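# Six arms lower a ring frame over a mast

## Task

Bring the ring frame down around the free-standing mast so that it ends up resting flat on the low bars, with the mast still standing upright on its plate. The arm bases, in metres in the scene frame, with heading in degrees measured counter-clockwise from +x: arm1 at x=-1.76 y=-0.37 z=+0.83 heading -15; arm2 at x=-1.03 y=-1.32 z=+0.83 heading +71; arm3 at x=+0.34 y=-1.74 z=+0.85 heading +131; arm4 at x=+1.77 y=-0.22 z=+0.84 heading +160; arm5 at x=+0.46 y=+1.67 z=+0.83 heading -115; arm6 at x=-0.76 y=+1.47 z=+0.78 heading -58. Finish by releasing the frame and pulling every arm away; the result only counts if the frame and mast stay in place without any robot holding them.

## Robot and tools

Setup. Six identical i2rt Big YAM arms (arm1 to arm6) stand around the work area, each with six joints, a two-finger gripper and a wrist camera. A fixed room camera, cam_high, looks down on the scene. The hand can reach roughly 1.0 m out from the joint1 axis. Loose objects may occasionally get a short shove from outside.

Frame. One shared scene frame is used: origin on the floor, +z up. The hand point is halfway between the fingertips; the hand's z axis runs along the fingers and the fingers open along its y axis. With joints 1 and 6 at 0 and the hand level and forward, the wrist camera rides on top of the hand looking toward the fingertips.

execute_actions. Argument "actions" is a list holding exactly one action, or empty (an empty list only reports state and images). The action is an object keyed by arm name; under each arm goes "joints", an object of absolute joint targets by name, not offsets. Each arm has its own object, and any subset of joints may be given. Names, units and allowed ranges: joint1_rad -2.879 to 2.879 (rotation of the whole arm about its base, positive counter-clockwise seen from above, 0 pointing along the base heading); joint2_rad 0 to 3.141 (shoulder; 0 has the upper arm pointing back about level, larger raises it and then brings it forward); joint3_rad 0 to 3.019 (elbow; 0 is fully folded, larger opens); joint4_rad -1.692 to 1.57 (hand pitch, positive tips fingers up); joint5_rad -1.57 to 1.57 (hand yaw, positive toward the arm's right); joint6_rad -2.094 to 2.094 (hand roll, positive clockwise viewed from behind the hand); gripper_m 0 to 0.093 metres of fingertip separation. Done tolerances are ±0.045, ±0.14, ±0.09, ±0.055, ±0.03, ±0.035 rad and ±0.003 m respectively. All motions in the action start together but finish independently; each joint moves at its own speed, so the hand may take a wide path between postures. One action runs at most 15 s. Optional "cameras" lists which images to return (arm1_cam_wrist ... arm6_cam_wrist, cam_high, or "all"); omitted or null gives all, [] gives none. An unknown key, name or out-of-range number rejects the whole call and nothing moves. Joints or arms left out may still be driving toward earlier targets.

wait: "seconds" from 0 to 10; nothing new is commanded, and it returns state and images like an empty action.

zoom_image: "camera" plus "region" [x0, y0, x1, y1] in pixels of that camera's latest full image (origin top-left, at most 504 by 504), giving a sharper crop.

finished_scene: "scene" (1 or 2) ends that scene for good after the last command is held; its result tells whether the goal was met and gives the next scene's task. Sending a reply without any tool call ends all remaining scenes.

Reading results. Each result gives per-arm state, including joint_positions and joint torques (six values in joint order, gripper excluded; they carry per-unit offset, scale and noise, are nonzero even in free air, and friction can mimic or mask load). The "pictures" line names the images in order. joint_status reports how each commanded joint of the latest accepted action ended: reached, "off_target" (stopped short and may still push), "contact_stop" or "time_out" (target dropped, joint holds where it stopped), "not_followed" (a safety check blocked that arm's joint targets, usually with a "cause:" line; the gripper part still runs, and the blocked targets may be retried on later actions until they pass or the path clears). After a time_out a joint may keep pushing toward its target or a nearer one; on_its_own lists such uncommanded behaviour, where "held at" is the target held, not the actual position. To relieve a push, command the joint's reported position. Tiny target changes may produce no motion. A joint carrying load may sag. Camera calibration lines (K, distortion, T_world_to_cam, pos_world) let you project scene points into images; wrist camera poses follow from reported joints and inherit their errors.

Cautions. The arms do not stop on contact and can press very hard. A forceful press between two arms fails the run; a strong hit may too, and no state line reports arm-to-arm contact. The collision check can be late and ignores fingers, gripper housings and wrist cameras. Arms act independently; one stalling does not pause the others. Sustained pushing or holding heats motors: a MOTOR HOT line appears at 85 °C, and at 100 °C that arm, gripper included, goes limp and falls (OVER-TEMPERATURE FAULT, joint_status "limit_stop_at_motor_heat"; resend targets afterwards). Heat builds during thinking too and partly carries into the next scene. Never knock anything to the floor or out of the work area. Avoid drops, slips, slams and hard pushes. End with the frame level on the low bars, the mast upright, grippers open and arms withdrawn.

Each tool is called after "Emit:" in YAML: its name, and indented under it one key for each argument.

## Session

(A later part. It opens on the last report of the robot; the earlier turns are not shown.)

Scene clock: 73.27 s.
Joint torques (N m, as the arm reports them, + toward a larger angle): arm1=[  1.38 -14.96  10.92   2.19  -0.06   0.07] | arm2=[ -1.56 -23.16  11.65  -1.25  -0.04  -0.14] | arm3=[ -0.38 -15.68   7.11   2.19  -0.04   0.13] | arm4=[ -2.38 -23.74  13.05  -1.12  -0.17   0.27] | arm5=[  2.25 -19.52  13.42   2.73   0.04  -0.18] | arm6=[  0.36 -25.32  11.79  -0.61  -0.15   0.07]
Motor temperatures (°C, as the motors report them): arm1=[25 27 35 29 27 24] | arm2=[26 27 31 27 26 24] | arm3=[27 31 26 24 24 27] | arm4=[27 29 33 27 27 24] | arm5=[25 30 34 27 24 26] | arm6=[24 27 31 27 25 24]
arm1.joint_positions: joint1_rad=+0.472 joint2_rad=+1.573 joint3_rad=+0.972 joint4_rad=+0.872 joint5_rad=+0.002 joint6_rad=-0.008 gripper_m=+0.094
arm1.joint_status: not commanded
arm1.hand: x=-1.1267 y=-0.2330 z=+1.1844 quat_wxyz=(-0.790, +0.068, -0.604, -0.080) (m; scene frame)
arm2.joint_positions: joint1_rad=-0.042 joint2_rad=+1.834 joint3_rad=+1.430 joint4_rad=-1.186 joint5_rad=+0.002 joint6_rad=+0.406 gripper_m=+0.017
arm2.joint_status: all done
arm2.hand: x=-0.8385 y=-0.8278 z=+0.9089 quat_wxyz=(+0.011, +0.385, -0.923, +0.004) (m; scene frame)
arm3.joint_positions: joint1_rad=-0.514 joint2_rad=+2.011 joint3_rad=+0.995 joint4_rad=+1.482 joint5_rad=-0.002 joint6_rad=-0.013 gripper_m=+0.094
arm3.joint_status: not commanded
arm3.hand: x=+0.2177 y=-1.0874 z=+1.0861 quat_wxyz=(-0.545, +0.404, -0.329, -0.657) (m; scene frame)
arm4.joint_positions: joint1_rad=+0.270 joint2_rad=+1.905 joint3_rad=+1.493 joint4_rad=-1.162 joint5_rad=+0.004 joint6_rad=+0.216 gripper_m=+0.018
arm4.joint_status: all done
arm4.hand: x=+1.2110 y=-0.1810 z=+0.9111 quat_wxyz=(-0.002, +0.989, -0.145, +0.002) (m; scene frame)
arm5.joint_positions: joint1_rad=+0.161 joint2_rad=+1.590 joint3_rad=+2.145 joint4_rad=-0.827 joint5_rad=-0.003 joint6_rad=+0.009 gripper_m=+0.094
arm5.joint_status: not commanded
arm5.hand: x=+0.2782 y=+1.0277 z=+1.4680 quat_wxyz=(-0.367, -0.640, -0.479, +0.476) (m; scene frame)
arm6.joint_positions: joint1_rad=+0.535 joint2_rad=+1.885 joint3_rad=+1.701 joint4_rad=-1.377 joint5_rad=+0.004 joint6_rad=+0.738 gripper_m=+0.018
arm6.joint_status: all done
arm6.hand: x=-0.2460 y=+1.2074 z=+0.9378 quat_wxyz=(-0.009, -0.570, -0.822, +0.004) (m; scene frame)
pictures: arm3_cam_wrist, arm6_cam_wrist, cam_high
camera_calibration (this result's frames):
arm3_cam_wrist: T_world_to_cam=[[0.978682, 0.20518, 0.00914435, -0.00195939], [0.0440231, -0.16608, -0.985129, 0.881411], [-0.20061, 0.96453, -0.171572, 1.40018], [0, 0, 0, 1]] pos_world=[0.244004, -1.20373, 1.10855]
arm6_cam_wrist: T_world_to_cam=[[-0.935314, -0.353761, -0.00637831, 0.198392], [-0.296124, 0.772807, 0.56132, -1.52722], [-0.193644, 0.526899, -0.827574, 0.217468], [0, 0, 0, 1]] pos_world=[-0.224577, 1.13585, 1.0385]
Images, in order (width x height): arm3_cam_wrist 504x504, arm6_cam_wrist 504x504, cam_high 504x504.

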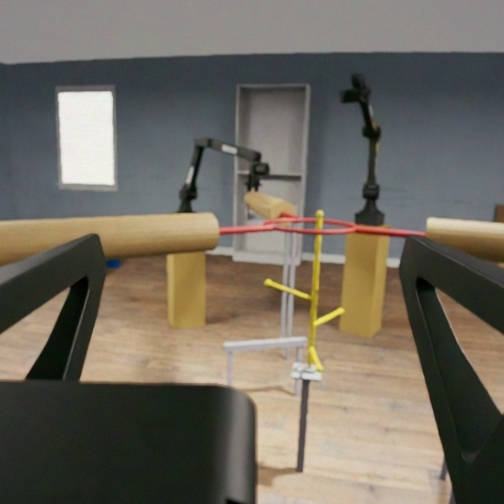

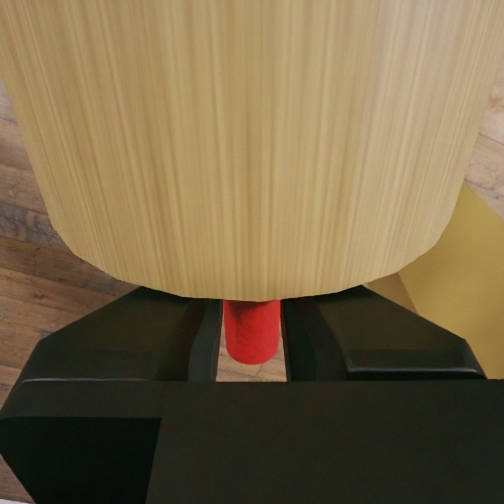

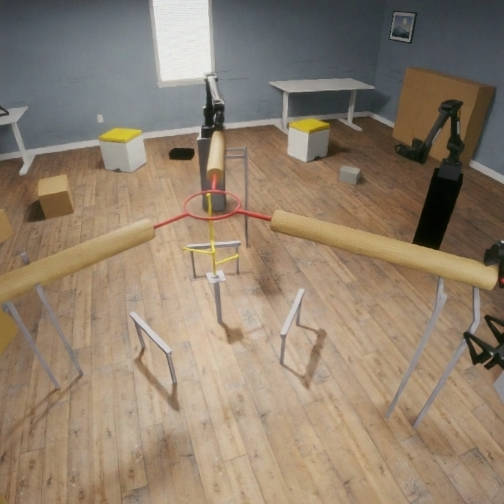

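Emit:
execute_actions:
  actions:
    - {"arm2":{"joints":{"joint1_rad":-0.452,"joint6_rad":-0.16,"joint2_rad":1.69,"joint3_rad":1.33,"joint4_rad":-1.14}},"arm4":{"joints":{"joint1_rad":-0.025,"joint6_rad":-0.235}},"arm6":{"joints":{"joint1_rad":0.25,"joint6_rad":0.3,"joint2_rad":1.62,"joint3_rad":1.43,"joint4_rad":-1.32}}}
  cameras: ["cam_high"]

Emit:
execute_actions:
  actions:
    - {"arm2":{"joints":{"joint1_rad":-0.732,"joint6_rad":-0.59,"joint2_rad":1.82,"joint3_rad":1.485,"joint4_rad":-1.17}},"arm4":{"joints":{"joint1_rad":-0.266,"joint6_rad":-0.625,"joint2_rad":2.22,"joint3_rad":2.1,"joint4_rad":-1.385}},"arm6":{"joints":{"joint1_rad":-0.185,"joint6_rad":-0.285,"joint2_rad":1.49,"joint3_rad":1.23,"joint4_rad":-1.25}}}
  cameras: ["cam_high","arm5_cam_wrist","arm3_cam_wrist","arm1_cam_wrist"]

Scene clock: 86.97 s.
Joint torques (N m, as the arm reports them, + toward a larger angle): arm1=[  1.3  -15.12  10.93   2.17  -0.06   0.07] | arm2=[-24.87 -22.81   5.97  -1.72   4.97  -2.96] | arm3=[ -0.47 -15.53   7.11   2.14  -0.03   0.13] | arm4=[-22.95 -21.51  14.3   -0.81   3.42  -3.19] | arm5=[  2.45 -19.06  13.45   2.71   0.05  -0.17] | arm6=[ -1.05 -15.56   7.43   0.46  -0.06  -0.24]
Motor temperatures (°C, as the motors report them): arm1=[25 27 35 29 27 24] | arm2=[26 28 32 27 32 26] | arm3=[27 31 26 24 24 27] | arm4=[27 30 35 27 29 26] | arm5=[25 30 34 27 24 26] | arm6=[25 28 34 27 25 24]
arm1.joint_positions: joint1_rad=+0.472 joint2_rad=+1.573 joint3_rad=+0.972 joint4_rad=+0.872 joint5_rad=+0.002 joint6_rad=-0.008 gripper_m=+0.094
arm1.joint_status: not commanded
arm1.hand: x=-1.1267 y=-0.2330 z=+1.1844 quat_wxyz=(-0.790, +0.068, -0.604, -0.080) (m; scene frame)
arm2.joint_positions: joint1_rad=-0.113 joint2_rad=+1.741 joint3_rad=+1.354 joint4_rad=-1.088 joint5_rad=-0.132 joint6_rad=+0.181 gripper_m=+0.021
arm2.joint_status: joint1_rad time_out (moved -0.071 of -0.410); joint6_rad time_out (moved -0.225 of -0.566); the others done
arm2.on_its_own: joint1_rad reads -0.113 and still pushes toward -0.377 since a time_out (your -0.452 is given up); joint6_rad reads +0.181 and still pushes toward -0.120 since a time_out (your -0.160 is given up)
arm2.hand: x=-0.8257 y=-0.8353 z=+0.9315 quat_wxyz=(+0.007, +0.456, -0.886, -0.086) (m; scene frame)
arm3.joint_positions: joint1_rad=-0.514 joint2_rad=+2.011 joint3_rad=+0.995 joint4_rad=+1.482 joint5_rad=-0.002 joint6_rad=-0.013 gripper_m=+0.094
arm3.joint_status: not commanded
arm3.hand: x=+0.2177 y=-1.0874 z=+1.0861 quat_wxyz=(-0.545, +0.404, -0.329, -0.657) (m; scene frame)
arm4.joint_positions: joint1_rad=+0.230 joint2_rad=+1.884 joint3_rad=+1.480 joint4_rad=-1.168 joint5_rad=-0.082 joint6_rad=+0.116 gripper_m=+0.018
arm4.joint_status: joint1_rad time_out (moved -0.040 of -0.295); joint6_rad time_out (moved -0.101 of -0.451)
arm4.on_its_own: joint1_rad reads +0.230 and still pushes toward -0.025 since a time_out; joint6_rad reads +0.116 and still pushes toward -0.186 since a time_out (your -0.235 is given up)
arm4.hand: x=+1.2170 y=-0.1738 z=+0.9184 quat_wxyz=(+0.042, +0.992, -0.115, +0.001) (m; scene frame)
arm5.joint_positions: joint1_rad=+0.161 joint2_rad=+1.590 joint3_rad=+2.145 joint4_rad=-0.827 joint5_rad=-0.003 joint6_rad=+0.009 gripper_m=+0.094
arm5.joint_status: not commanded
arm5.hand: x=+0.2782 y=+1.0277 z=+1.4680 quat_wxyz=(-0.367, -0.640, -0.479, +0.476) (m; scene frame)
arm6.joint_positions: joint1_rad=+0.250 joint2_rad=+1.606 joint3_rad=+1.432 joint4_rad=-1.309 joint5_rad=+0.002 joint6_rad=+0.313 gripper_m=+0.001
arm6.joint_status: all done
arm6.on_its_own: gripper_m moved -0.017 to your old target +0.000
arm6.hand: x=-0.3999 y=+1.1295 z=+0.9798 quat_wxyz=(-0.046, -0.510, -0.859, +0.014) (m; scene frame)
pictures: cam_high
Images, in order (width x height): cam_high 504x504.

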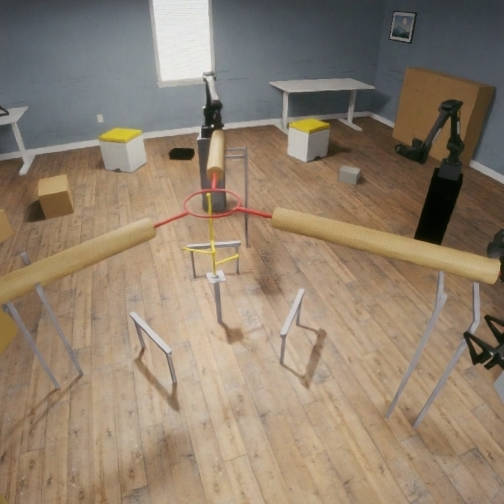

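not run: a stop came earlier in this reply.

Emit:
execute_actions:
  actions:
    - {"arm2":{"joints":{"joint1_rad":-0.045,"joint6_rad":0.41,"joint2_rad":1.83,"joint3_rad":1.42,"joint4_rad":-1.13}},"arm4":{"joints":{"joint1_rad":0.275,"joint6_rad":0.23,"joint2_rad":1.92,"joint3_rad":1.47,"joint4_rad":-1.08}},"arm6":{"joints":{"gripper_m":0.093,"joint3_rad":1.7,"joint4_rad":-1.65,"joint6_rad":0.75}}}
  cameras: []

Emit:
execute_actions:
  actions:
    - {"arm2":{"joints":{"gripper_m":0.07}},"arm4":{"joints":{"gripper_m":0.07}},"arm6":{"joints":{"joint1_rad":0.541,"joint2_rad":1.82,"joint3_rad":1.95,"joint4_rad":-1.65}}}
  cameras: ["arm2_cam_wrist","arm4_cam_wrist","arm6_cam_wrist"]

Scene clock: 92.57 s.
Joint torques (N m, as the arm reports them, + toward a larger angle): arm1=[  1.37 -15.15  10.92   2.17  -0.06   0.07] | arm2=[  0.21 -21.28   9.17   0.02   0.44   0.07] | arm3=[ -0.43 -15.42   7.08   2.14  -0.05   0.12] | arm4=[ -1.72 -20.74   9.46   0.67   0.38   0.22] | arm5=[  2.63 -19.18  13.33   2.72   0.06  -0.16] | arm6=[ -1.28 -16.91  10.13   0.2   -0.03   0.07]
Motor temperatures (°C, as the motors report them): arm1=[25 27 35 29 27 24] | arm2=[27 28 31 27 41 28] | arm3=[27 32 26 24 24 27] | arm4=[28 30 35 27 33 28] | arm5=[25 30 35 27 24 26] | arm6=[25 28 33 27 25 24]
arm1.joint_positions: joint1_rad=+0.472 joint2_rad=+1.573 joint3_rad=+0.972 joint4_rad=+0.872 joint5_rad=+0.002 joint6_rad=-0.008 gripper_m=+0.094
arm1.joint_status: not commanded
arm1.hand: x=-1.1267 y=-0.2330 z=+1.1844 quat_wxyz=(-0.790, +0.068, -0.604, -0.080) (m; scene frame)
arm2.joint_positions: joint1_rad=-0.054 joint2_rad=+1.850 joint3_rad=+1.392 joint4_rad=-1.132 joint5_rad=-0.010 joint6_rad=+0.394 gripper_m=+0.017
arm2.joint_status: all done
arm2.on_its_own: gripper_m moved -0.004 toward your old target +0.000
arm2.hand: x=-0.8363 y=-0.8321 z=+0.8876 quat_wxyz=(+0.016, +0.385, -0.923, -0.001) (m; scene frame)
arm3.joint_positions: joint1_rad=-0.514 joint2_rad=+2.011 joint3_rad=+0.995 joint4_rad=+1.482 joint5_rad=-0.002 joint6_rad=-0.013 gripper_m=+0.094
arm3.joint_status: not commanded
arm3.hand: x=+0.2177 y=-1.0874 z=+1.0861 quat_wxyz=(-0.545, +0.404, -0.329, -0.657) (m; scene frame)
arm4.joint_positions: joint1_rad=+0.273 joint2_rad=+1.933 joint3_rad=+1.454 joint4_rad=-1.094 joint5_rad=-0.009 joint6_rad=+0.205 gripper_m=+0.018
arm4.joint_status: all done
arm4.hand: x=+1.2124 y=-0.1849 z=+0.8825 quat_wxyz=(+0.005, +0.990, -0.138, +0.002) (m; scene frame)
arm5.joint_positions: joint1_rad=+0.161 joint2_rad=+1.590 joint3_rad=+2.145 joint4_rad=-0.827 joint5_rad=-0.003 joint6_rad=+0.009 gripper_m=+0.094
arm5.joint_status: not commanded
arm5.hand: x=+0.2782 y=+1.0277 z=+1.4680 quat_wxyz=(-0.367, -0.640, -0.479, +0.476) (m; scene frame)
arm6.joint_positions: joint1_rad=+0.250 joint2_rad=+1.618 joint3_rad=+1.665 joint4_rad=-1.639 joint5_rad=+0.002 joint6_rad=+0.737 gripper_m=+0.093
arm6.joint_status: all done
arm6.hand: x=-0.4123 y=+1.1418 z=+1.0621 quat_wxyz=(+0.006, -0.680, -0.733, +0.003) (m; scene frame)
pictures: none
No camera images: the call's "cameras" was empty. Leave "cameras" out to get every camera's image.

Scene clock: 93.90 s.
Joint torques (N m, as the arm reports them, + toward a larger angle): arm1=[  1.27 -15.07  10.9    2.18  -0.05   0.07] | arm2=[  0.14 -21.28   9.23   0.01   0.17   0.07] | arm3=[ -0.3  -15.51   7.13   2.17  -0.04   0.12] | arm4=[ -1.75 -20.74   9.48   0.68   0.15   0.09] | arm5=[  2.49 -19.49  13.38   2.66   0.05  -0.16] | arm6=[ -1.55 -21.25  11.22   0.47   0.11   0.04]
Motor temperatures (°C, as the motors report them): arm1=[25 27 35 29 27 24] | arm2=[27 28 31 27 40 27] | arm3=[27 32 26 24 24 27] | arm4=[28 30 35 27 32 28] | arm5=[25 30 35 27 24 26] | arm6=[25 28 33 27 25 24]
arm1.joint_positions: joint1_rad=+0.472 joint2_rad=+1.573 joint3_rad=+0.972 joint4_rad=+0.872 joint5_rad=+0.002 joint6_rad=-0.008 gripper_m=+0.094
arm1.joint_status: not commanded
arm1.hand: x=-1.1267 y=-0.2330 z=+1.1844 quat_wxyz=(-0.790, +0.068, -0.604, -0.080) (m; scene frame)
arm2.joint_positions: joint1_rad=-0.054 joint2_rad=+1.849 joint3_rad=+1.392 joint4_rad=-1.132 joint5_rad=-0.003 joint6_rad=+0.395 gripper_m=+0.070
arm2.joint_status: all done
arm2.hand: x=-0.8351 y=-0.8326 z=+0.8880 quat_wxyz=(+0.013, +0.385, -0.923, +0.002) (m; scene frame)
arm3.joint_positions: joint1_rad=-0.514 joint2_rad=+2.011 joint3_rad=+0.995 joint4_rad=+1.482 joint5_rad=-0.002 joint6_rad=-0.013 gripper_m=+0.094
arm3.joint_status: not commanded
arm3.hand: x=+0.2177 y=-1.0874 z=+1.0861 quat_wxyz=(-0.545, +0.404, -0.329, -0.657) (m; scene frame)
arm4.joint_positions: joint1_rad=+0.273 joint2_rad=+1.933 joint3_rad=+1.454 joint4_rad=-1.093 joint5_rad=-0.004 joint6_rad=+0.217 gripper_m=+0.070
arm4.joint_status: all done
arm4.hand: x=+1.2124 y=-0.1840 z=+0.8825 quat_wxyz=(+0.002, +0.990, -0.144, +0.001) (m; scene frame)
arm5.joint_positions: joint1_rad=+0.161 joint2_rad=+1.590 joint3_rad=+2.145 joint4_rad=-0.827 joint5_rad=-0.003 joint6_rad=+0.009 gripper_m=+0.094
arm5.joint_status: not commanded
arm5.hand: x=+0.2782 y=+1.0277 z=+1.4680 quat_wxyz=(-0.367, -0.640, -0.479, +0.476) (m; scene frame)
arm6.joint_positions: joint1_rad=+0.548 joint2_rad=+1.827 joint3_rad=+1.902 joint4_rad=-1.645 joint5_rad=-0.001 joint6_rad=+0.739 gripper_m=+0.093
arm6.joint_status: all done
arm6.hand: x=-0.2575 y=+1.2234 z=+1.0459 quat_wxyz=(-0.004, -0.565, -0.825, +0.002) (m; scene frame)
pictures: arm2_cam_wrist, arm4_cam_wrist, arm6_cam_wrist
camera_calibration (this result's frames):
arm2_cam_wrist: T_world_to_cam=[[0.710453, -0.703725, -0.00530182, 0.00863857], [-0.554309, -0.564218, 0.611881, -1.47042], [-0.433588, -0.431774, -0.790932, 0.106582], [0, 0, 0, 1]] pos_world=[-0.774994, -0.777542, 0.98407]
arm4_cam_wrist: T_world_to_cam=[[0.290595, 0.956829, -0.00565279, -0.169152], [0.775229, -0.231971, 0.587545, -1.49568], [0.560869, -0.17512, -0.809172, 0.126751], [0, 0, 0, 1]] pos_world=[1.13756, -0.162908, 0.980388]
arm6_cam_wrist: T_world_to_cam=[[-0.931093, -0.364755, -0.00438165, 0.206442], [-0.302002, 0.764057, 0.570098, -1.60374], [-0.204598, 0.532137, -0.821565, 0.280763], [0, 0, 0, 1]] pos_world=[-0.234673, 1.15125, 1.14586]
Images, in order (width x height): arm2_cam_wrist 504x504, arm4_cam_wrist 504x504, arm6_cam_wrist 504x504.

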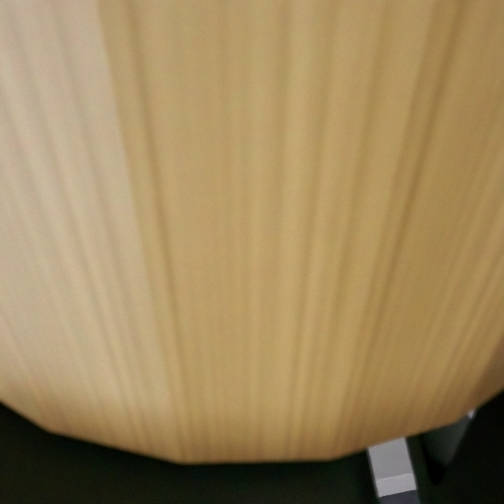

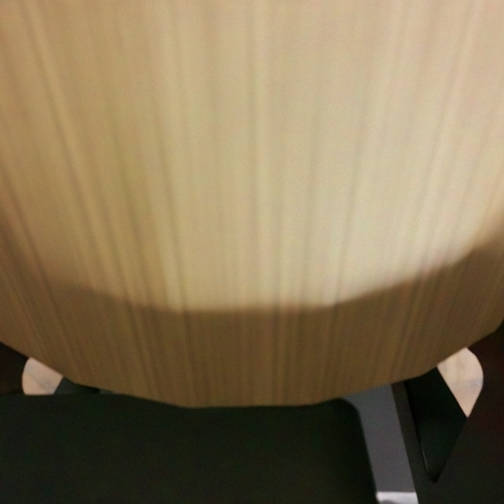

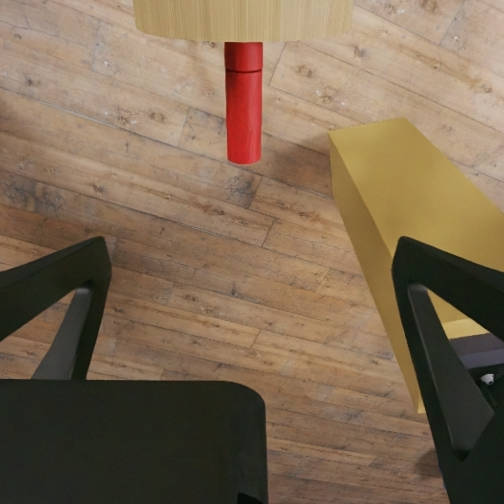

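Emit:
execute_actions:
  actions:
    - {"arm2":{"joints":{"gripper_m":0}},"arm4":{"joints":{"gripper_m":0}},"arm6":{"joints":{"joint1_rad":0.53,"joint2_rad":1.895,"joint3_rad":1.635,"joint4_rad":-1.29}}}
  cameras: ["arm6_cam_wrist"]

Emit:
execute_actions:
  actions:
    - {"arm6":{"joints":{"gripper_m":0}}}
  cameras: ["arm6_cam_wrist"]

Scene clock: 98.73 s.
Joint torques (N m, as the arm reports them, + toward a larger angle): arm1=[  1.42 -15.12  10.91   2.17  -0.06   0.06] | arm2=[ -0.03 -21.24   9.17  -0.04   0.25   0.02] | arm3=[ -0.32 -15.38   7.13   2.16  -0.04   0.13] | arm4=[ -1.88 -20.77   9.49   0.62   0.15   0.08] | arm5=[  2.49 -19.02  13.38   2.68   0.11  -0.17] | arm6=[ -2.19 -22.44   7.91   1.15   0.1    0.07]
Motor temperatures (°C, as the motors report them): arm1=[25 27 36 29 27 24] | arm2=[27 28 31 27 36 27] | arm3=[27 32 26 24 24 27] | arm4=[28 30 34 27 31 27] | arm5=[25 30 35 27 24 26] | arm6=[25 28 34 27 25 24]
arm1.joint_positions: joint1_rad=+0.472 joint2_rad=+1.573 joint3_rad=+0.972 joint4_rad=+0.872 joint5_rad=+0.002 joint6_rad=-0.008 gripper_m=+0.094
arm1.joint_status: not commanded
arm1.hand: x=-1.1267 y=-0.2330 z=+1.1844 quat_wxyz=(-0.790, +0.068, -0.604, -0.080) (m; scene frame)
arm2.joint_positions: joint1_rad=-0.053 joint2_rad=+1.849 joint3_rad=+1.392 joint4_rad=-1.130 joint5_rad=-0.005 joint6_rad=+0.400 gripper_m=+0.017
arm2.joint_status: gripper_m off_target (ended at +0.017, target +0.000)
arm2.hand: x=-0.8359 y=-0.8319 z=+0.8880 quat_wxyz=(+0.013, +0.383, -0.924, +0.001) (m; scene frame)
arm3.joint_positions: joint1_rad=-0.514 joint2_rad=+2.011 joint3_rad=+0.995 joint4_rad=+1.482 joint5_rad=-0.002 joint6_rad=-0.013 gripper_m=+0.094
arm3.joint_status: not commanded
arm3.hand: x=+0.2177 y=-1.0874 z=+1.0861 quat_wxyz=(-0.545, +0.404, -0.329, -0.657) (m; scene frame)
arm4.joint_positions: joint1_rad=+0.274 joint2_rad=+1.933 joint3_rad=+1.454 joint4_rad=-1.092 joint5_rad=-0.004 joint6_rad=+0.216 gripper_m=+0.018
arm4.joint_status: gripper_m off_target (ended at +0.018, target +0.000)
arm4.hand: x=+1.2121 y=-0.1846 z=+0.8825 quat_wxyz=(+0.002, +0.990, -0.143, +0.001) (m; scene frame)
arm5.joint_positions: joint1_rad=+0.161 joint2_rad=+1.590 joint3_rad=+2.145 joint4_rad=-0.827 joint5_rad=-0.003 joint6_rad=+0.009 gripper_m=+0.094
arm5.joint_status: not commanded
arm5.hand: x=+0.2782 y=+1.0277 z=+1.4680 quat_wxyz=(-0.367, -0.640, -0.479, +0.476) (m; scene frame)
arm6.joint_positions: joint1_rad=+0.545 joint2_rad=+1.907 joint3_rad=+1.625 joint4_rad=-1.303 joint5_rad=-0.001 joint6_rad=+0.739 gripper_m=+0.093
arm6.joint_status: all done
arm6.hand: x=-0.2488 y=+1.2165 z=+0.8973 quat_wxyz=(+0.003, -0.566, -0.824, +0.003) (m; scene frame)
pictures: arm6_cam_wrist
camera_calibration (this result's frames):
arm6_cam_wrist: T_world_to_cam=[[-0.931954, -0.362536, 0.00532055, 0.199733], [-0.292745, 0.761041, 0.578893, -1.51305], [-0.213919, 0.537945, -0.815386, 0.149181], [0, 0, 0, 1]] pos_world=[-0.224883, 1.14365, 0.996472]
Images, in order (width x height): arm6_cam_wrist 504x504.

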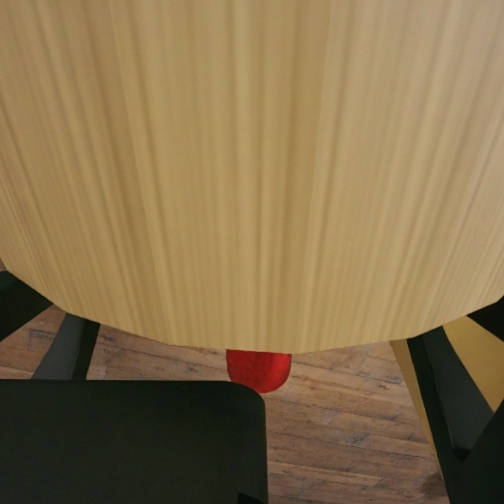

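Scene clock: 99.43 s.
Joint torques (N m, as the arm reports them, + toward a larger angle): arm1=[  1.36 -14.99  10.9    2.19  -0.06   0.06] | arm2=[  0.14 -21.15   9.17  -0.05   0.24   0.02] | arm3=[ -0.36 -15.44   7.13   2.19  -0.05   0.12] | arm4=[ -1.9  -20.69   9.46   0.63   0.16   0.08] | arm5=[  2.73 -18.72  13.44   2.67   0.05  -0.19] | arm6=[ -2.27 -22.4    7.93   1.16  -0.04   0.06]
Motor temperatures (°C, as the motors report them): arm1=[25 27 36 29 27 24] | arm2=[27 28 31 27 35 27] | arm3=[27 32 26 24 24 27] | arm4=[28 30 34 27 31 27] | arm5=[25 30 35 27 24 26] | arm6=[25 28 34 27 25 24]
arm1.joint_positions: joint1_rad=+0.472 joint2_rad=+1.573 joint3_rad=+0.972 joint4_rad=+0.872 joint5_rad=+0.002 joint6_rad=-0.008 gripper_m=+0.094
arm1.joint_status: not commanded
arm1.hand: x=-1.1267 y=-0.2330 z=+1.1844 quat_wxyz=(-0.790, +0.068, -0.604, -0.080) (m; scene frame)
arm2.joint_positions: joint1_rad=-0.053 joint2_rad=+1.849 joint3_rad=+1.392 joint4_rad=-1.130 joint5_rad=-0.005 joint6_rad=+0.400 gripper_m=+0.017
arm2.joint_status: not commanded
arm2.hand: x=-0.8358 y=-0.8318 z=+0.8880 quat_wxyz=(+0.013, +0.383, -0.924, +0.000) (m; scene frame)
arm3.joint_positions: joint1_rad=-0.514 joint2_rad=+2.011 joint3_rad=+0.995 joint4_rad=+1.482 joint5_rad=-0.002 joint6_rad=-0.013 gripper_m=+0.094
arm3.joint_status: not commanded
arm3.hand: x=+0.2177 y=-1.0874 z=+1.0861 quat_wxyz=(-0.545, +0.404, -0.329, -0.657) (m; scene frame)
arm4.joint_positions: joint1_rad=+0.275 joint2_rad=+1.933 joint3_rad=+1.454 joint4_rad=-1.092 joint5_rad=-0.004 joint6_rad=+0.216 gripper_m=+0.018
arm4.joint_status: not commanded
arm4.hand: x=+1.2120 y=-0.1851 z=+0.8825 quat_wxyz=(+0.003, +0.990, -0.143, +0.001) (m; scene frame)
arm5.joint_positions: joint1_rad=+0.161 joint2_rad=+1.590 joint3_rad=+2.145 joint4_rad=-0.827 joint5_rad=-0.003 joint6_rad=+0.009 gripper_m=+0.094
arm5.joint_status: not commanded
arm5.hand: x=+0.2782 y=+1.0277 z=+1.4680 quat_wxyz=(-0.367, -0.640, -0.479, +0.476) (m; scene frame)
arm6.joint_positions: joint1_rad=+0.544 joint2_rad=+1.907 joint3_rad=+1.625 joint4_rad=-1.304 joint5_rad=+0.002 joint6_rad=+0.740 gripper_m=+0.018
arm6.joint_status: gripper_m off_target (ended at +0.018, target +0.000)
arm6.hand: x=-0.2500 y=+1.2154 z=+0.8972 quat_wxyz=(+0.004, -0.567, -0.824, +0.005) (m; scene frame)
pictures: arm6_cam_wrist
camera_calibration (this result's frames):
arm6_cam_wrist: T_world_to_cam=[[-0.932615, -0.360756, 0.00913214, 0.192555], [-0.289434, 0.762871, 0.578148, -1.51321], [-0.215537, 0.536547, -0.815881, 0.151161], [0, 0, 0, 1]] pos_world=[-0.225814, 1.14274, 0.996429]
Images, in order (width x height): arm6_cam_wrist 504x504.

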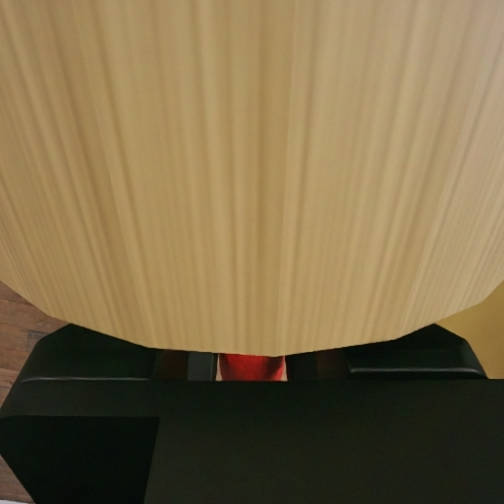

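Emit:
execute_actions:
  actions:
    - {"arm2":{"joints":{"joint2_rad":1.7,"joint3_rad":1.605,"joint4_rad":-1.4}},"arm4":{"joints":{"joint2_rad":1.79,"joint3_rad":1.675,"joint4_rad":-1.375}},"arm6":{"joints":{"joint2_rad":1.8,"joint3_rad":1.895,"joint4_rad":-1.58}}}
  cameras: ["cam_high","arm3_cam_wrist","arm1_cam_wrist"]

Scene clock: 105.37 s.
Joint torques (N m, as the arm reports them, + toward a larger angle): arm1=[  1.36 -15.08  10.91   2.18  -0.05   0.07] | arm2=[ -0.31 -21.98  11.94  -0.39   0.05  -0.04] | arm3=[ -0.4  -15.64   7.11   2.15  -0.04   0.13] | arm4=[ -2.   -21.66  13.54  -0.54   0.06   0.08] | arm5=[  2.18 -19.06  13.34   2.66   0.05  -0.19] | arm6=[ -1.77 -23.72  11.65   0.45   0.06   0.07]
Motor temperatures (°C, as the motors report them): arm1=[25 27 36 29 27 24] | arm2=[26 28 31 27 33 26] | arm3=[27 32 26 24 24 27] | arm4=[27 30 34 27 30 26] | arm5=[25 30 35 27 24 26] | arm6=[25 28 34 27 25 24]
arm1.joint_positions: joint1_rad=+0.472 joint2_rad=+1.573 joint3_rad=+0.972 joint4_rad=+0.872 joint5_rad=+0.002 joint6_rad=-0.008 gripper_m=+0.094
arm1.joint_status: not commanded
arm1.hand: x=-1.1267 y=-0.2330 z=+1.1844 quat_wxyz=(-0.790, +0.068, -0.604, -0.080) (m; scene frame)
arm2.joint_positions: joint1_rad=-0.047 joint2_rad=+1.737 joint3_rad=+1.548 joint4_rad=-1.390 joint5_rad=+0.000 joint6_rad=+0.405 gripper_m=+0.017
arm2.joint_status: all done
arm2.hand: x=-0.8382 y=-0.8364 z=+1.0017 quat_wxyz=(+0.008, +0.383, -0.924, -0.001) (m; scene frame)
arm3.joint_positions: joint1_rad=-0.514 joint2_rad=+2.011 joint3_rad=+0.995 joint4_rad=+1.482 joint5_rad=-0.002 joint6_rad=-0.013 gripper_m=+0.094
arm3.joint_status: not commanded
arm3.hand: x=+0.2177 y=-1.0874 z=+1.0861 quat_wxyz=(-0.545, +0.404, -0.329, -0.657) (m; scene frame)
arm4.joint_positions: joint1_rad=+0.277 joint2_rad=+1.819 joint3_rad=+1.625 joint4_rad=-1.361 joint5_rad=-0.001 joint6_rad=+0.216 gripper_m=+0.018
arm4.joint_status: all done
arm4.hand: x=+1.2108 y=-0.1859 z=+1.0053 quat_wxyz=(+0.002, +0.990, -0.141, -0.007) (m; scene frame)
arm5.joint_positions: joint1_rad=+0.161 joint2_rad=+1.590 joint3_rad=+2.145 joint4_rad=-0.827 joint5_rad=-0.003 joint6_rad=+0.009 gripper_m=+0.094
arm5.joint_status: not commanded
arm5.hand: x=+0.2782 y=+1.0277 z=+1.4680 quat_wxyz=(-0.367, -0.640, -0.479, +0.476) (m; scene frame)
arm6.joint_positions: joint1_rad=+0.536 joint2_rad=+1.829 joint3_rad=+1.841 joint4_rad=-1.572 joint5_rad=+0.000 joint6_rad=+0.737 gripper_m=+0.018
arm6.joint_status: all done
arm6.hand: x=-0.2569 y=+1.2154 z=+1.0215 quat_wxyz=(-0.008, -0.569, -0.822, +0.002) (m; scene frame)
pictures: arm1_cam_wrist, arm3_cam_wrist, cam_high
camera_calibration (this result's frames):
arm1_cam_wrist: T_world_to_cam=[[0.21647, -0.976268, 0.00643274, 0.014131], [-0.331931, -0.0797929, -0.939923, 0.730728], [0.91813, 0.201329, -0.341327, 1.61124], [0, 0, 0, 1]] pos_world=[-1.23984, -0.252288, 1.2367]
arm3_cam_wrist: T_world_to_cam=[[0.978682, 0.20518, 0.00914435, -0.00195939], [0.0440231, -0.16608, -0.985129, 0.881411], [-0.20061, 0.96453, -0.171572, 1.40018], [0, 0, 0, 1]] pos_world=[0.244004, -1.20373, 1.10855]
Images, in order (width x height): arm1_cam_wrist 504x504, arm3_cam_wrist 504x504, cam_high 504x504.

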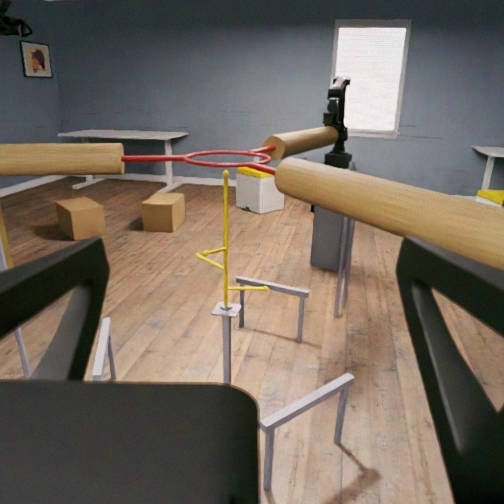

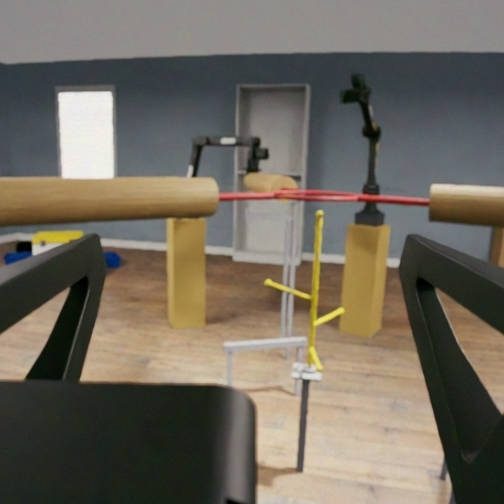

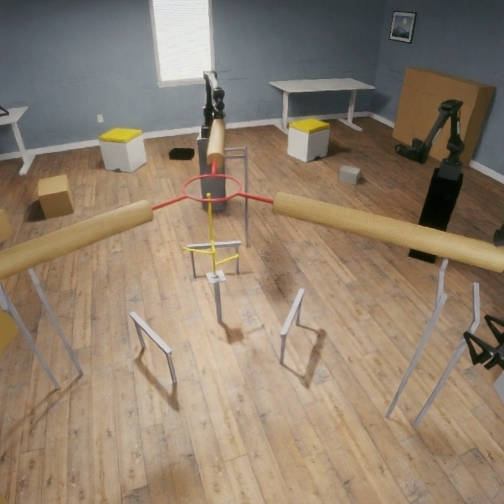

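Emit:
execute_actions:
  actions:
    - {"arm2":{"joints":{"joint1_rad":-0.452,"joint6_rad":-0.16,"joint2_rad":1.63,"joint3_rad":1.47,"joint4_rad":-1.345}},"arm4":{"joints":{"joint1_rad":-0.025,"joint6_rad":-0.235}},"arm6":{"joints":{"joint1_rad":0.25,"joint6_rad":0.3,"joint2_rad":1.58,"joint3_rad":1.525,"joint4_rad":-1.465}}}
  cameras: []

Emit:
execute_actions:
  actions:
    - {"arm2":{"joints":{"joint1_rad":-0.535,"joint6_rad":-0.31,"joint2_rad":1.71,"joint3_rad":1.32,"joint4_rad":-1.12}},"arm4":{"joints":{"joint1_rad":-0.15,"joint6_rad":-0.43,"joint2_rad":2.085,"joint3_rad":1.88,"joint4_rad":-1.275}},"arm6":{"joints":{"joint1_rad":0.022,"joint6_rad":0,"joint2_rad":1.46,"joint3_rad":1.14,"joint4_rad":-1.2}}}
  cameras: ["cam_high","arm5_cam_wrist","arm3_cam_wrist","arm1_cam_wrist"]

Scene clock: 113.20 s.
Joint torques (N m, as the arm reports them, + toward a larger angle): arm1=[  1.32 -15.1   10.92   2.18  -0.06   0.07] | arm2=[  0.53 -21.63  10.26  -0.38  -0.24  -0.08] | arm3=[ -0.42 -15.44   7.11   2.15  -0.06   0.13] | arm4=[ -1.43 -21.86  13.48  -0.36  -0.09   0.01] | arm5=[  2.59 -19.34  13.42   2.63   0.06  -0.17] | arm6=[ -1.4  -19.91   8.3    0.72  -0.06  -0.05]
Motor temperatures (°C, as the motors report them): arm1=[25 27 36 29 27 24] | arm2=[26 28 33 27 30 25] | arm3=[27 32 26 24 24 27] | arm4=[27 30 35 27 29 25] | arm5=[25 30 35 27 24 26] | arm6=[25 29 35 27 25 24]
arm1.joint_positions: joint1_rad=+0.472 joint2_rad=+1.573 joint3_rad=+0.972 joint4_rad=+0.872 joint5_rad=+0.002 joint6_rad=-0.008 gripper_m=+0.094
arm1.joint_status: not commanded
arm1.hand: x=-1.1267 y=-0.2330 z=+1.1844 quat_wxyz=(-0.790, +0.068, -0.604, -0.080) (m; scene frame)
arm2.joint_positions: joint1_rad=-0.465 joint2_rad=+1.678 joint3_rad=+1.435 joint4_rad=-1.336 joint5_rad=+0.006 joint6_rad=-0.160 gripper_m=+0.017
arm2.joint_status: all done
arm2.hand: x=-0.6754 y=-0.9759 z=+0.9862 quat_wxyz=(+0.008, +0.450, -0.893, +0.000) (m; scene frame)
arm3.joint_positions: joint1_rad=-0.514 joint2_rad=+2.011 joint3_rad=+0.995 joint4_rad=+1.482 joint5_rad=-0.002 joint6_rad=-0.013 gripper_m=+0.094
arm3.joint_status: not commanded
arm3.hand: x=+0.2177 y=-1.0874 z=+1.0861 quat_wxyz=(-0.545, +0.404, -0.329, -0.657) (m; scene frame)
arm4.joint_positions: joint1_rad=-0.030 joint2_rad=+1.819 joint3_rad=+1.625 joint4_rad=-1.364 joint5_rad=+0.001 joint6_rad=-0.241 gripper_m=+0.018
arm4.joint_status: all done
arm4.hand: x=+1.2494 y=-0.0186 z=+1.0050 quat_wxyz=(-0.002, +0.998, -0.067, -0.005) (m; scene frame)
arm5.joint_positions: joint1_rad=+0.161 joint2_rad=+1.590 joint3_rad=+2.145 joint4_rad=-0.827 joint5_rad=-0.003 joint6_rad=+0.009 gripper_m=+0.094
arm5.joint_status: not commanded
arm5.hand: x=+0.2782 y=+1.0277 z=+1.4680 quat_wxyz=(-0.367, -0.640, -0.479, +0.476) (m; scene frame)
arm6.joint_positions: joint1_rad=+0.250 joint2_rad=+1.615 joint3_rad=+1.515 joint4_rad=-1.465 joint5_rad=+0.002 joint6_rad=+0.297 gripper_m=+0.018
arm6.joint_status: all done
arm6.hand: x=-0.4095 y=+1.1385 z=+1.0060 quat_wxyz=(-0.006, -0.504, -0.864, +0.005) (m; scene frame)
pictures: none
No camera images: the call's "cameras" was empty. Leave "cameras" out to get every camera's image.

Scene clock: 114.30 s.
Joint torques (N m, as the arm reports them, + toward a larger angle): arm1=[  1.29 -15.03  10.91   2.19  -0.05   0.07] | arm2=[ -0.91 -22.26   8.95   0.07   0.18  -0.19] | arm3=[ -0.26 -15.69   7.1    2.12  -0.06   0.12] | arm4=[ -1.84 -29.13  13.7   -1.3    0.13  -0.06] | arm5=[  2.07 -19.37  13.39   2.66   0.03  -0.17] | arm6=[ -1.05 -16.81   7.65   0.62  -0.56  -0.12]
Motor temperatures (°C, as the motors report them): arm1=[25 28 36 29 27 24] | arm2=[26 28 32 27 30 25] | arm3=[27 32 26 24 24 27] | arm4=[27 30 35 27 29 25] | arm5=[25 30 35 27 24 26] | arm6=[25 29 35 27 25 24]
arm1.joint_positions: joint1_rad=+0.472 joint2_rad=+1.573 joint3_rad=+0.972 joint4_rad=+0.872 joint5_rad=+0.002 joint6_rad=-0.008 gripper_m=+0.094
arm1.joint_status: not commanded
arm1.hand: x=-1.1267 y=-0.2330 z=+1.1844 quat_wxyz=(-0.790, +0.068, -0.604, -0.080) (m; scene frame)
arm2.joint_positions: joint1_rad=-0.533 joint2_rad=+1.758 joint3_rad=+1.296 joint4_rad=-1.123 joint5_rad=-0.005 joint6_rad=-0.299 gripper_m=+0.017
arm2.joint_status: all done
arm2.hand: x=-0.6561 y=-1.0002 z=+0.8976 quat_wxyz=(+0.013, +0.482, -0.876, -0.005) (m; scene frame)
arm3.joint_positions: joint1_rad=-0.514 joint2_rad=+2.011 joint3_rad=+0.995 joint4_rad=+1.482 joint5_rad=-0.002 joint6_rad=-0.013 gripper_m=+0.094
arm3.joint_status: not commanded
arm3.hand: x=+0.2177 y=-1.0874 z=+1.0861 quat_wxyz=(-0.545, +0.404, -0.329, -0.657) (m; scene frame)
arm4.joint_positions: joint1_rad=-0.150 joint2_rad=+2.141 joint3_rad=+1.825 joint4_rad=-1.244 joint5_rad=-0.004 joint6_rad=-0.430 gripper_m=+0.018
arm4.joint_status: all done
arm4.hand: x=+1.1976 y=+0.0843 z=+0.8915 quat_wxyz=(+0.000, +0.999, -0.033, -0.005) (m; scene frame)
arm5.joint_positions: joint1_rad=+0.161 joint2_rad=+1.590 joint3_rad=+2.145 joint4_rad=-0.827 joint5_rad=-0.003 joint6_rad=+0.009 gripper_m=+0.094
arm5.joint_status: not commanded
arm5.hand: x=+0.2782 y=+1.0277 z=+1.4680 quat_wxyz=(-0.367, -0.640, -0.479, +0.476) (m; scene frame)
arm6.joint_positions: joint1_rad=+0.024 joint2_rad=+1.496 joint3_rad=+1.133 joint4_rad=-1.198 joint5_rad=+0.013 joint6_rad=+0.003 gripper_m=+0.018
arm6.joint_status: all done
arm6.hand: x=-0.5324 y=+1.1221 z=+0.9156 quat_wxyz=(-0.005, -0.474, -0.880, +0.011) (m; scene frame)
pictures: arm1_cam_wrist, arm3_cam_wrist, arm5_cam_wrist, cam_high
camera_calibration (this result's frames):
arm1_cam_wrist: T_world_to_cam=[[0.21647, -0.976268, 0.00643274, 0.014131], [-0.331931, -0.0797929, -0.939923, 0.730728], [0.91813, 0.201329, -0.341327, 1.61124], [0, 0, 0, 1]] pos_world=[-1.23984, -0.252288, 1.2367]
arm3_cam_wrist: T_world_to_cam=[[0.978682, 0.20518, 0.00914435, -0.00195939], [0.0440231, -0.16608, -0.985129, 0.881411], [-0.20061, 0.96453, -0.171572, 1.40018], [0, 0, 0, 1]] pos_world=[0.244004, -1.20373, 1.10855]
arm5_cam_wrist: T_world_to_cam=[[-0.961727, 0.273367, -0.0187455, 0.0167396], [0.227877, 0.759948, -0.608729, 0.0483949], [-0.152161, -0.589703, -0.793157, 1.93976], [0, 0, 0, 1]] pos_world=[0.300226, 1.10253, 1.56831]
Images, in order (width x height): arm1_cam_wrist 504x504, arm3_cam_wrist 504x504, arm5_cam_wrist 504x504, cam_high 504x504.

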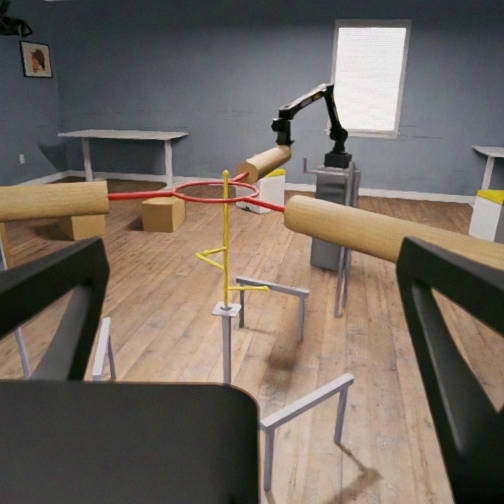

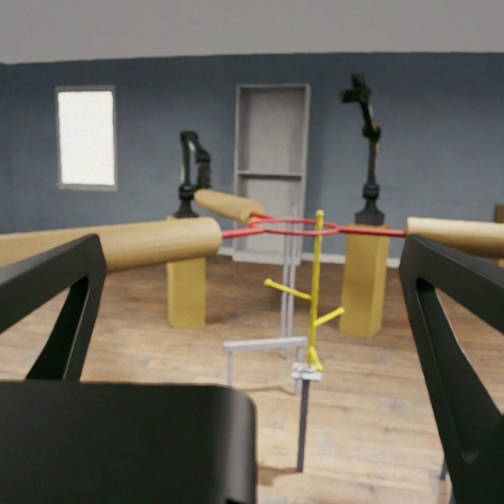

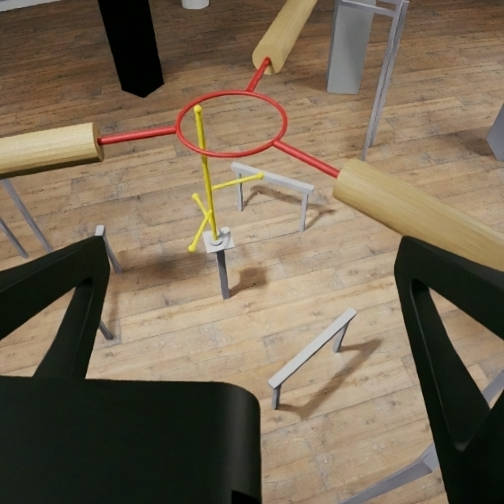

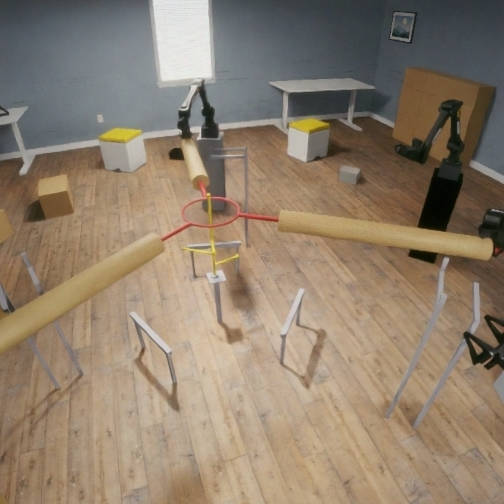

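Emit:
execute_actions:
  actions:
    - {"arm2":{"joints":{"joint2_rad":1.93,"joint3_rad":1.19,"joint4_rad":-0.76}},"arm4":{"joints":{"joint2_rad":2.255,"joint3_rad":1.75,"joint4_rad":-0.985}},"arm6":{"joints":{"joint2_rad":1.69,"joint3_rad":0.95,"joint4_rad":-0.785}}}
  cameras: ["arm5_cam_wrist","arm3_cam_wrist"]

Emit:
execute_actions:
  actions:
    - {"arm2":{"joints":{"joint2_rad":2.155,"joint3_rad":1.21,"joint4_rad":-0.545}},"arm4":{"joints":{"joint2_rad":2.44,"joint3_rad":1.79,"joint4_rad":-0.83}},"arm6":{"joints":{"joint2_rad":1.935,"joint3_rad":0.92,"joint4_rad":-0.505}}}
  cameras: ["arm5_cam_wrist","arm3_cam_wrist","arm1_cam_wrist"]

Scene clock: 122.03 s.
Joint torques (N m, as the arm reports them, + toward a larger angle): arm1=[  1.32 -15.08  10.92   2.17  -0.06   0.07] | arm2=[ -1.34 -24.41   6.19   0.29   0.09  -0.22] | arm3=[ -0.26 -15.46   7.1    2.11  -0.05   0.12] | arm4=[ -2.35 -30.45   8.8   -0.63  -0.05  -0.1 ] | arm5=[  2.25 -19.47  13.37   2.75   0.05  -0.15] | arm6=[ -1.11 -18.42   5.33   0.91  -0.54  -0.11]
Motor temperatures (°C, as the motors report them): arm1=[25 28 36 29 27 24] | arm2=[26 29 32 27 29 25] | arm3=[27 32 26 24 24 27] | arm4=[27 32 36 27 29 25] | arm5=[25 30 35 27 24 26] | arm6=[25 28 34 27 25 24]
arm1.joint_positions: joint1_rad=+0.472 joint2_rad=+1.573 joint3_rad=+0.972 joint4_rad=+0.872 joint5_rad=+0.002 joint6_rad=-0.008 gripper_m=+0.094
arm1.joint_status: not commanded
arm1.hand: x=-1.1267 y=-0.2330 z=+1.1844 quat_wxyz=(-0.790, +0.068, -0.604, -0.080) (m; scene frame)
arm2.joint_positions: joint1_rad=-0.527 joint2_rad=+1.989 joint3_rad=+1.180 joint4_rad=-0.769 joint5_rad=-0.003 joint6_rad=-0.296 gripper_m=+0.017
arm2.joint_status: all done
arm2.hand: x=-0.6576 y=-0.9962 z=+0.7508 quat_wxyz=(+0.008, +0.483, -0.876, -0.005) (m; scene frame)
arm3.joint_positions: joint1_rad=-0.514 joint2_rad=+2.011 joint3_rad=+0.995 joint4_rad=+1.482 joint5_rad=-0.002 joint6_rad=-0.013 gripper_m=+0.094
arm3.joint_status: not commanded
arm3.hand: x=+0.2177 y=-1.0874 z=+1.0861 quat_wxyz=(-0.545, +0.404, -0.329, -0.657) (m; scene frame)
arm4.joint_positions: joint1_rad=-0.145 joint2_rad=+2.319 joint3_rad=+1.736 joint4_rad=-0.969 joint5_rad=+0.000 joint6_rad=-0.425 gripper_m=+0.018
arm4.joint_status: all done
arm4.hand: x=+1.1936 y=+0.0834 z=+0.7491 quat_wxyz=(-0.003, +0.999, -0.032, -0.008) (m; scene frame)
arm5.joint_positions: joint1_rad=+0.161 joint2_rad=+1.590 joint3_rad=+2.145 joint4_rad=-0.827 joint5_rad=-0.003 joint6_rad=+0.009 gripper_m=+0.094
arm5.joint_status: not commanded
arm5.hand: x=+0.2782 y=+1.0277 z=+1.4680 quat_wxyz=(-0.367, -0.640, -0.479, +0.476) (m; scene frame)
arm6.joint_positions: joint1_rad=+0.023 joint2_rad=+1.729 joint3_rad=+0.951 joint4_rad=-0.788 joint5_rad=+0.012 joint6_rad=+0.003 gripper_m=+0.018
arm6.joint_status: all done
arm6.hand: x=-0.5315 y=+1.1195 z=+0.7638 quat_wxyz=(-0.003, -0.475, -0.880, +0.010) (m; scene frame)
pictures: arm3_cam_wrist, arm5_cam_wrist
camera_calibration (this result's frames):
arm3_cam_wrist: T_world_to_cam=[[0.978682, 0.20518, 0.00914435, -0.00195939], [0.0440231, -0.16608, -0.985129, 0.881411], [-0.20061, 0.96453, -0.171572, 1.40018], [0, 0, 0, 1]] pos_world=[0.244004, -1.20373, 1.10855]
arm5_cam_wrist: T_world_to_cam=[[-0.961727, 0.273367, -0.0187455, 0.0167396], [0.227877, 0.759948, -0.608729, 0.0483949], [-0.152161, -0.589703, -0.793157, 1.93976], [0, 0, 0, 1]] pos_world=[0.300226, 1.10253, 1.56831]
Images, in order (width x height): arm3_cam_wrist 504x504, arm5_cam_wrist 504x504.

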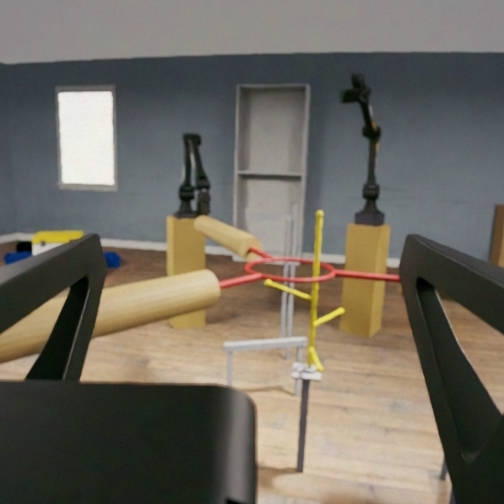

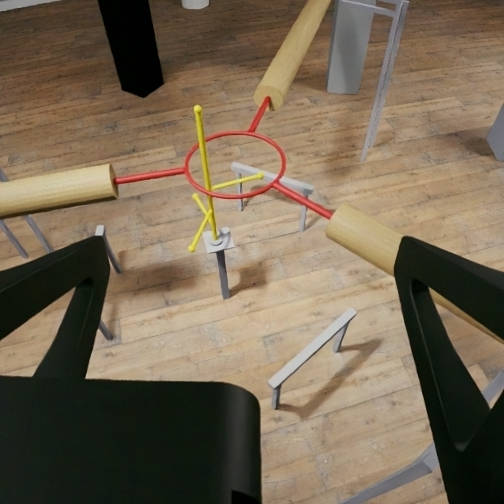

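Scene clock: 123.17 s.
Joint torques (N m, as the arm reports them, + toward a larger angle): arm1=[  1.39 -15.02  10.91   2.17  -0.05   0.07] | arm2=[ -1.44 -24.85   5.9    0.1   -0.06  -0.24] | arm3=[ -0.44 -15.53   7.11   2.13  -0.05   0.12] | arm4=[ -3.14 -29.98  10.18  -0.6   -0.05  -0.18] | arm5=[  2.35 -19.2   13.36   2.61   0.06  -0.17] | arm6=[ -1.05 -18.77   4.11   0.5   -0.35  -0.09]
Motor temperatures (°C, as the motors report them): arm1=[25 28 36 29 27 24] | arm2=[26 29 32 27 29 25] | arm3=[27 32 26 24 24 27] | arm4=[27 32 36 27 29 25] | arm5=[25 30 35 27 24 26] | arm6=[25 28 33 27 25 24]
arm1.joint_positions: joint1_rad=+0.472 joint2_rad=+1.573 joint3_rad=+0.972 joint4_rad=+0.872 joint5_rad=+0.002 joint6_rad=-0.008 gripper_m=+0.094
arm1.joint_status: not commanded
arm1.hand: x=-1.1267 y=-0.2330 z=+1.1844 quat_wxyz=(-0.790, +0.068, -0.604, -0.080) (m; scene frame)
arm2.joint_positions: joint1_rad=-0.527 joint2_rad=+2.211 joint3_rad=+1.186 joint4_rad=-0.549 joint5_rad=+0.001 joint6_rad=-0.294 gripper_m=+0.017
arm2.joint_status: all done
arm2.hand: x=-0.6583 y=-0.9963 z=+0.6451 quat_wxyz=(+0.006, +0.482, -0.876, -0.003) (m; scene frame)
arm3.joint_positions: joint1_rad=-0.514 joint2_rad=+2.011 joint3_rad=+0.995 joint4_rad=+1.482 joint5_rad=-0.002 joint6_rad=-0.013 gripper_m=+0.094
arm3.joint_status: not commanded
arm3.hand: x=+0.2177 y=-1.0874 z=+1.0861 quat_wxyz=(-0.545, +0.404, -0.329, -0.657) (m; scene frame)
arm4.joint_positions: joint1_rad=-0.138 joint2_rad=+2.496 joint3_rad=+1.753 joint4_rad=-0.814 joint5_rad=+0.000 joint6_rad=-0.419 gripper_m=+0.018
arm4.joint_status: all done
arm4.hand: x=+1.1937 y=+0.0776 z=+0.6435 quat_wxyz=(-0.002, +0.999, -0.032, -0.006) (m; scene frame)
arm5.joint_positions: joint1_rad=+0.161 joint2_rad=+1.590 joint3_rad=+2.145 joint4_rad=-0.827 joint5_rad=-0.003 joint6_rad=+0.009 gripper_m=+0.094
arm5.joint_status: not commanded
arm5.hand: x=+0.2782 y=+1.0277 z=+1.4680 quat_wxyz=(-0.367, -0.640, -0.479, +0.476) (m; scene frame)
arm6.joint_positions: joint1_rad=+0.023 joint2_rad=+1.963 joint3_rad=+0.916 joint4_rad=-0.499 joint5_rad=+0.008 joint6_rad=+0.001 gripper_m=+0.018
arm6.joint_status: all done
arm6.hand: x=-0.5279 y=+1.1151 z=+0.6617 quat_wxyz=(-0.013, -0.474, -0.880, +0.012) (m; scene frame)
pictures: arm1_cam_wrist, arm3_cam_wrist, arm5_cam_wrist
camera_calibration (this result's frames):
arm1_cam_wrist: T_world_to_cam=[[0.21647, -0.976268, 0.00643274, 0.014131], [-0.331931, -0.0797929, -0.939923, 0.730728], [0.91813, 0.201329, -0.341327, 1.61124], [0, 0, 0, 1]] pos_world=[-1.23984, -0.252288, 1.2367]
arm3_cam_wrist: T_world_to_cam=[[0.978682, 0.20518, 0.00914435, -0.00195939], [0.0440231, -0.16608, -0.985129, 0.881411], [-0.20061, 0.96453, -0.171572, 1.40018], [0, 0, 0, 1]] pos_world=[0.244004, -1.20373, 1.10855]
arm5_cam_wrist: T_world_to_cam=[[-0.961727, 0.273367, -0.0187455, 0.0167396], [0.227877, 0.759948, -0.608729, 0.0483949], [-0.152161, -0.589703, -0.793157, 1.93976], [0, 0, 0, 1]] pos_world=[0.300226, 1.10253, 1.56831]
Images, in order (width x height): arm1_cam_wrist 504x504, arm3_cam_wrist 504x504, arm5_cam_wrist 504x504.

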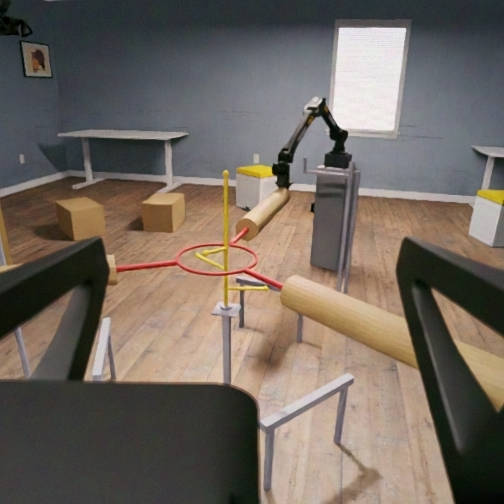

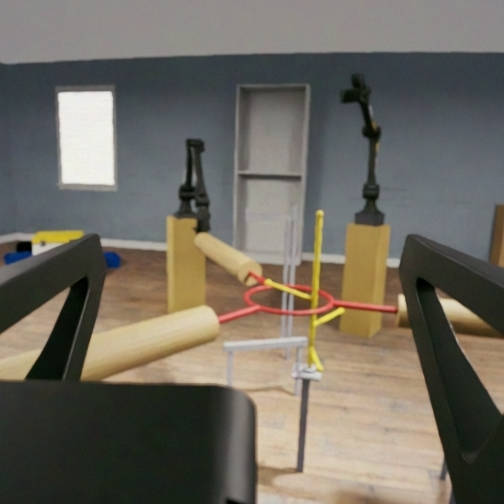

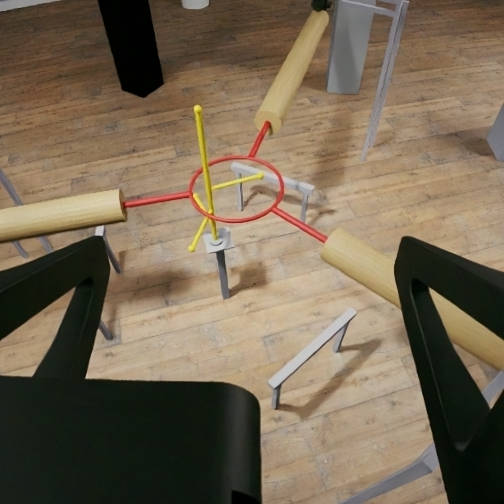

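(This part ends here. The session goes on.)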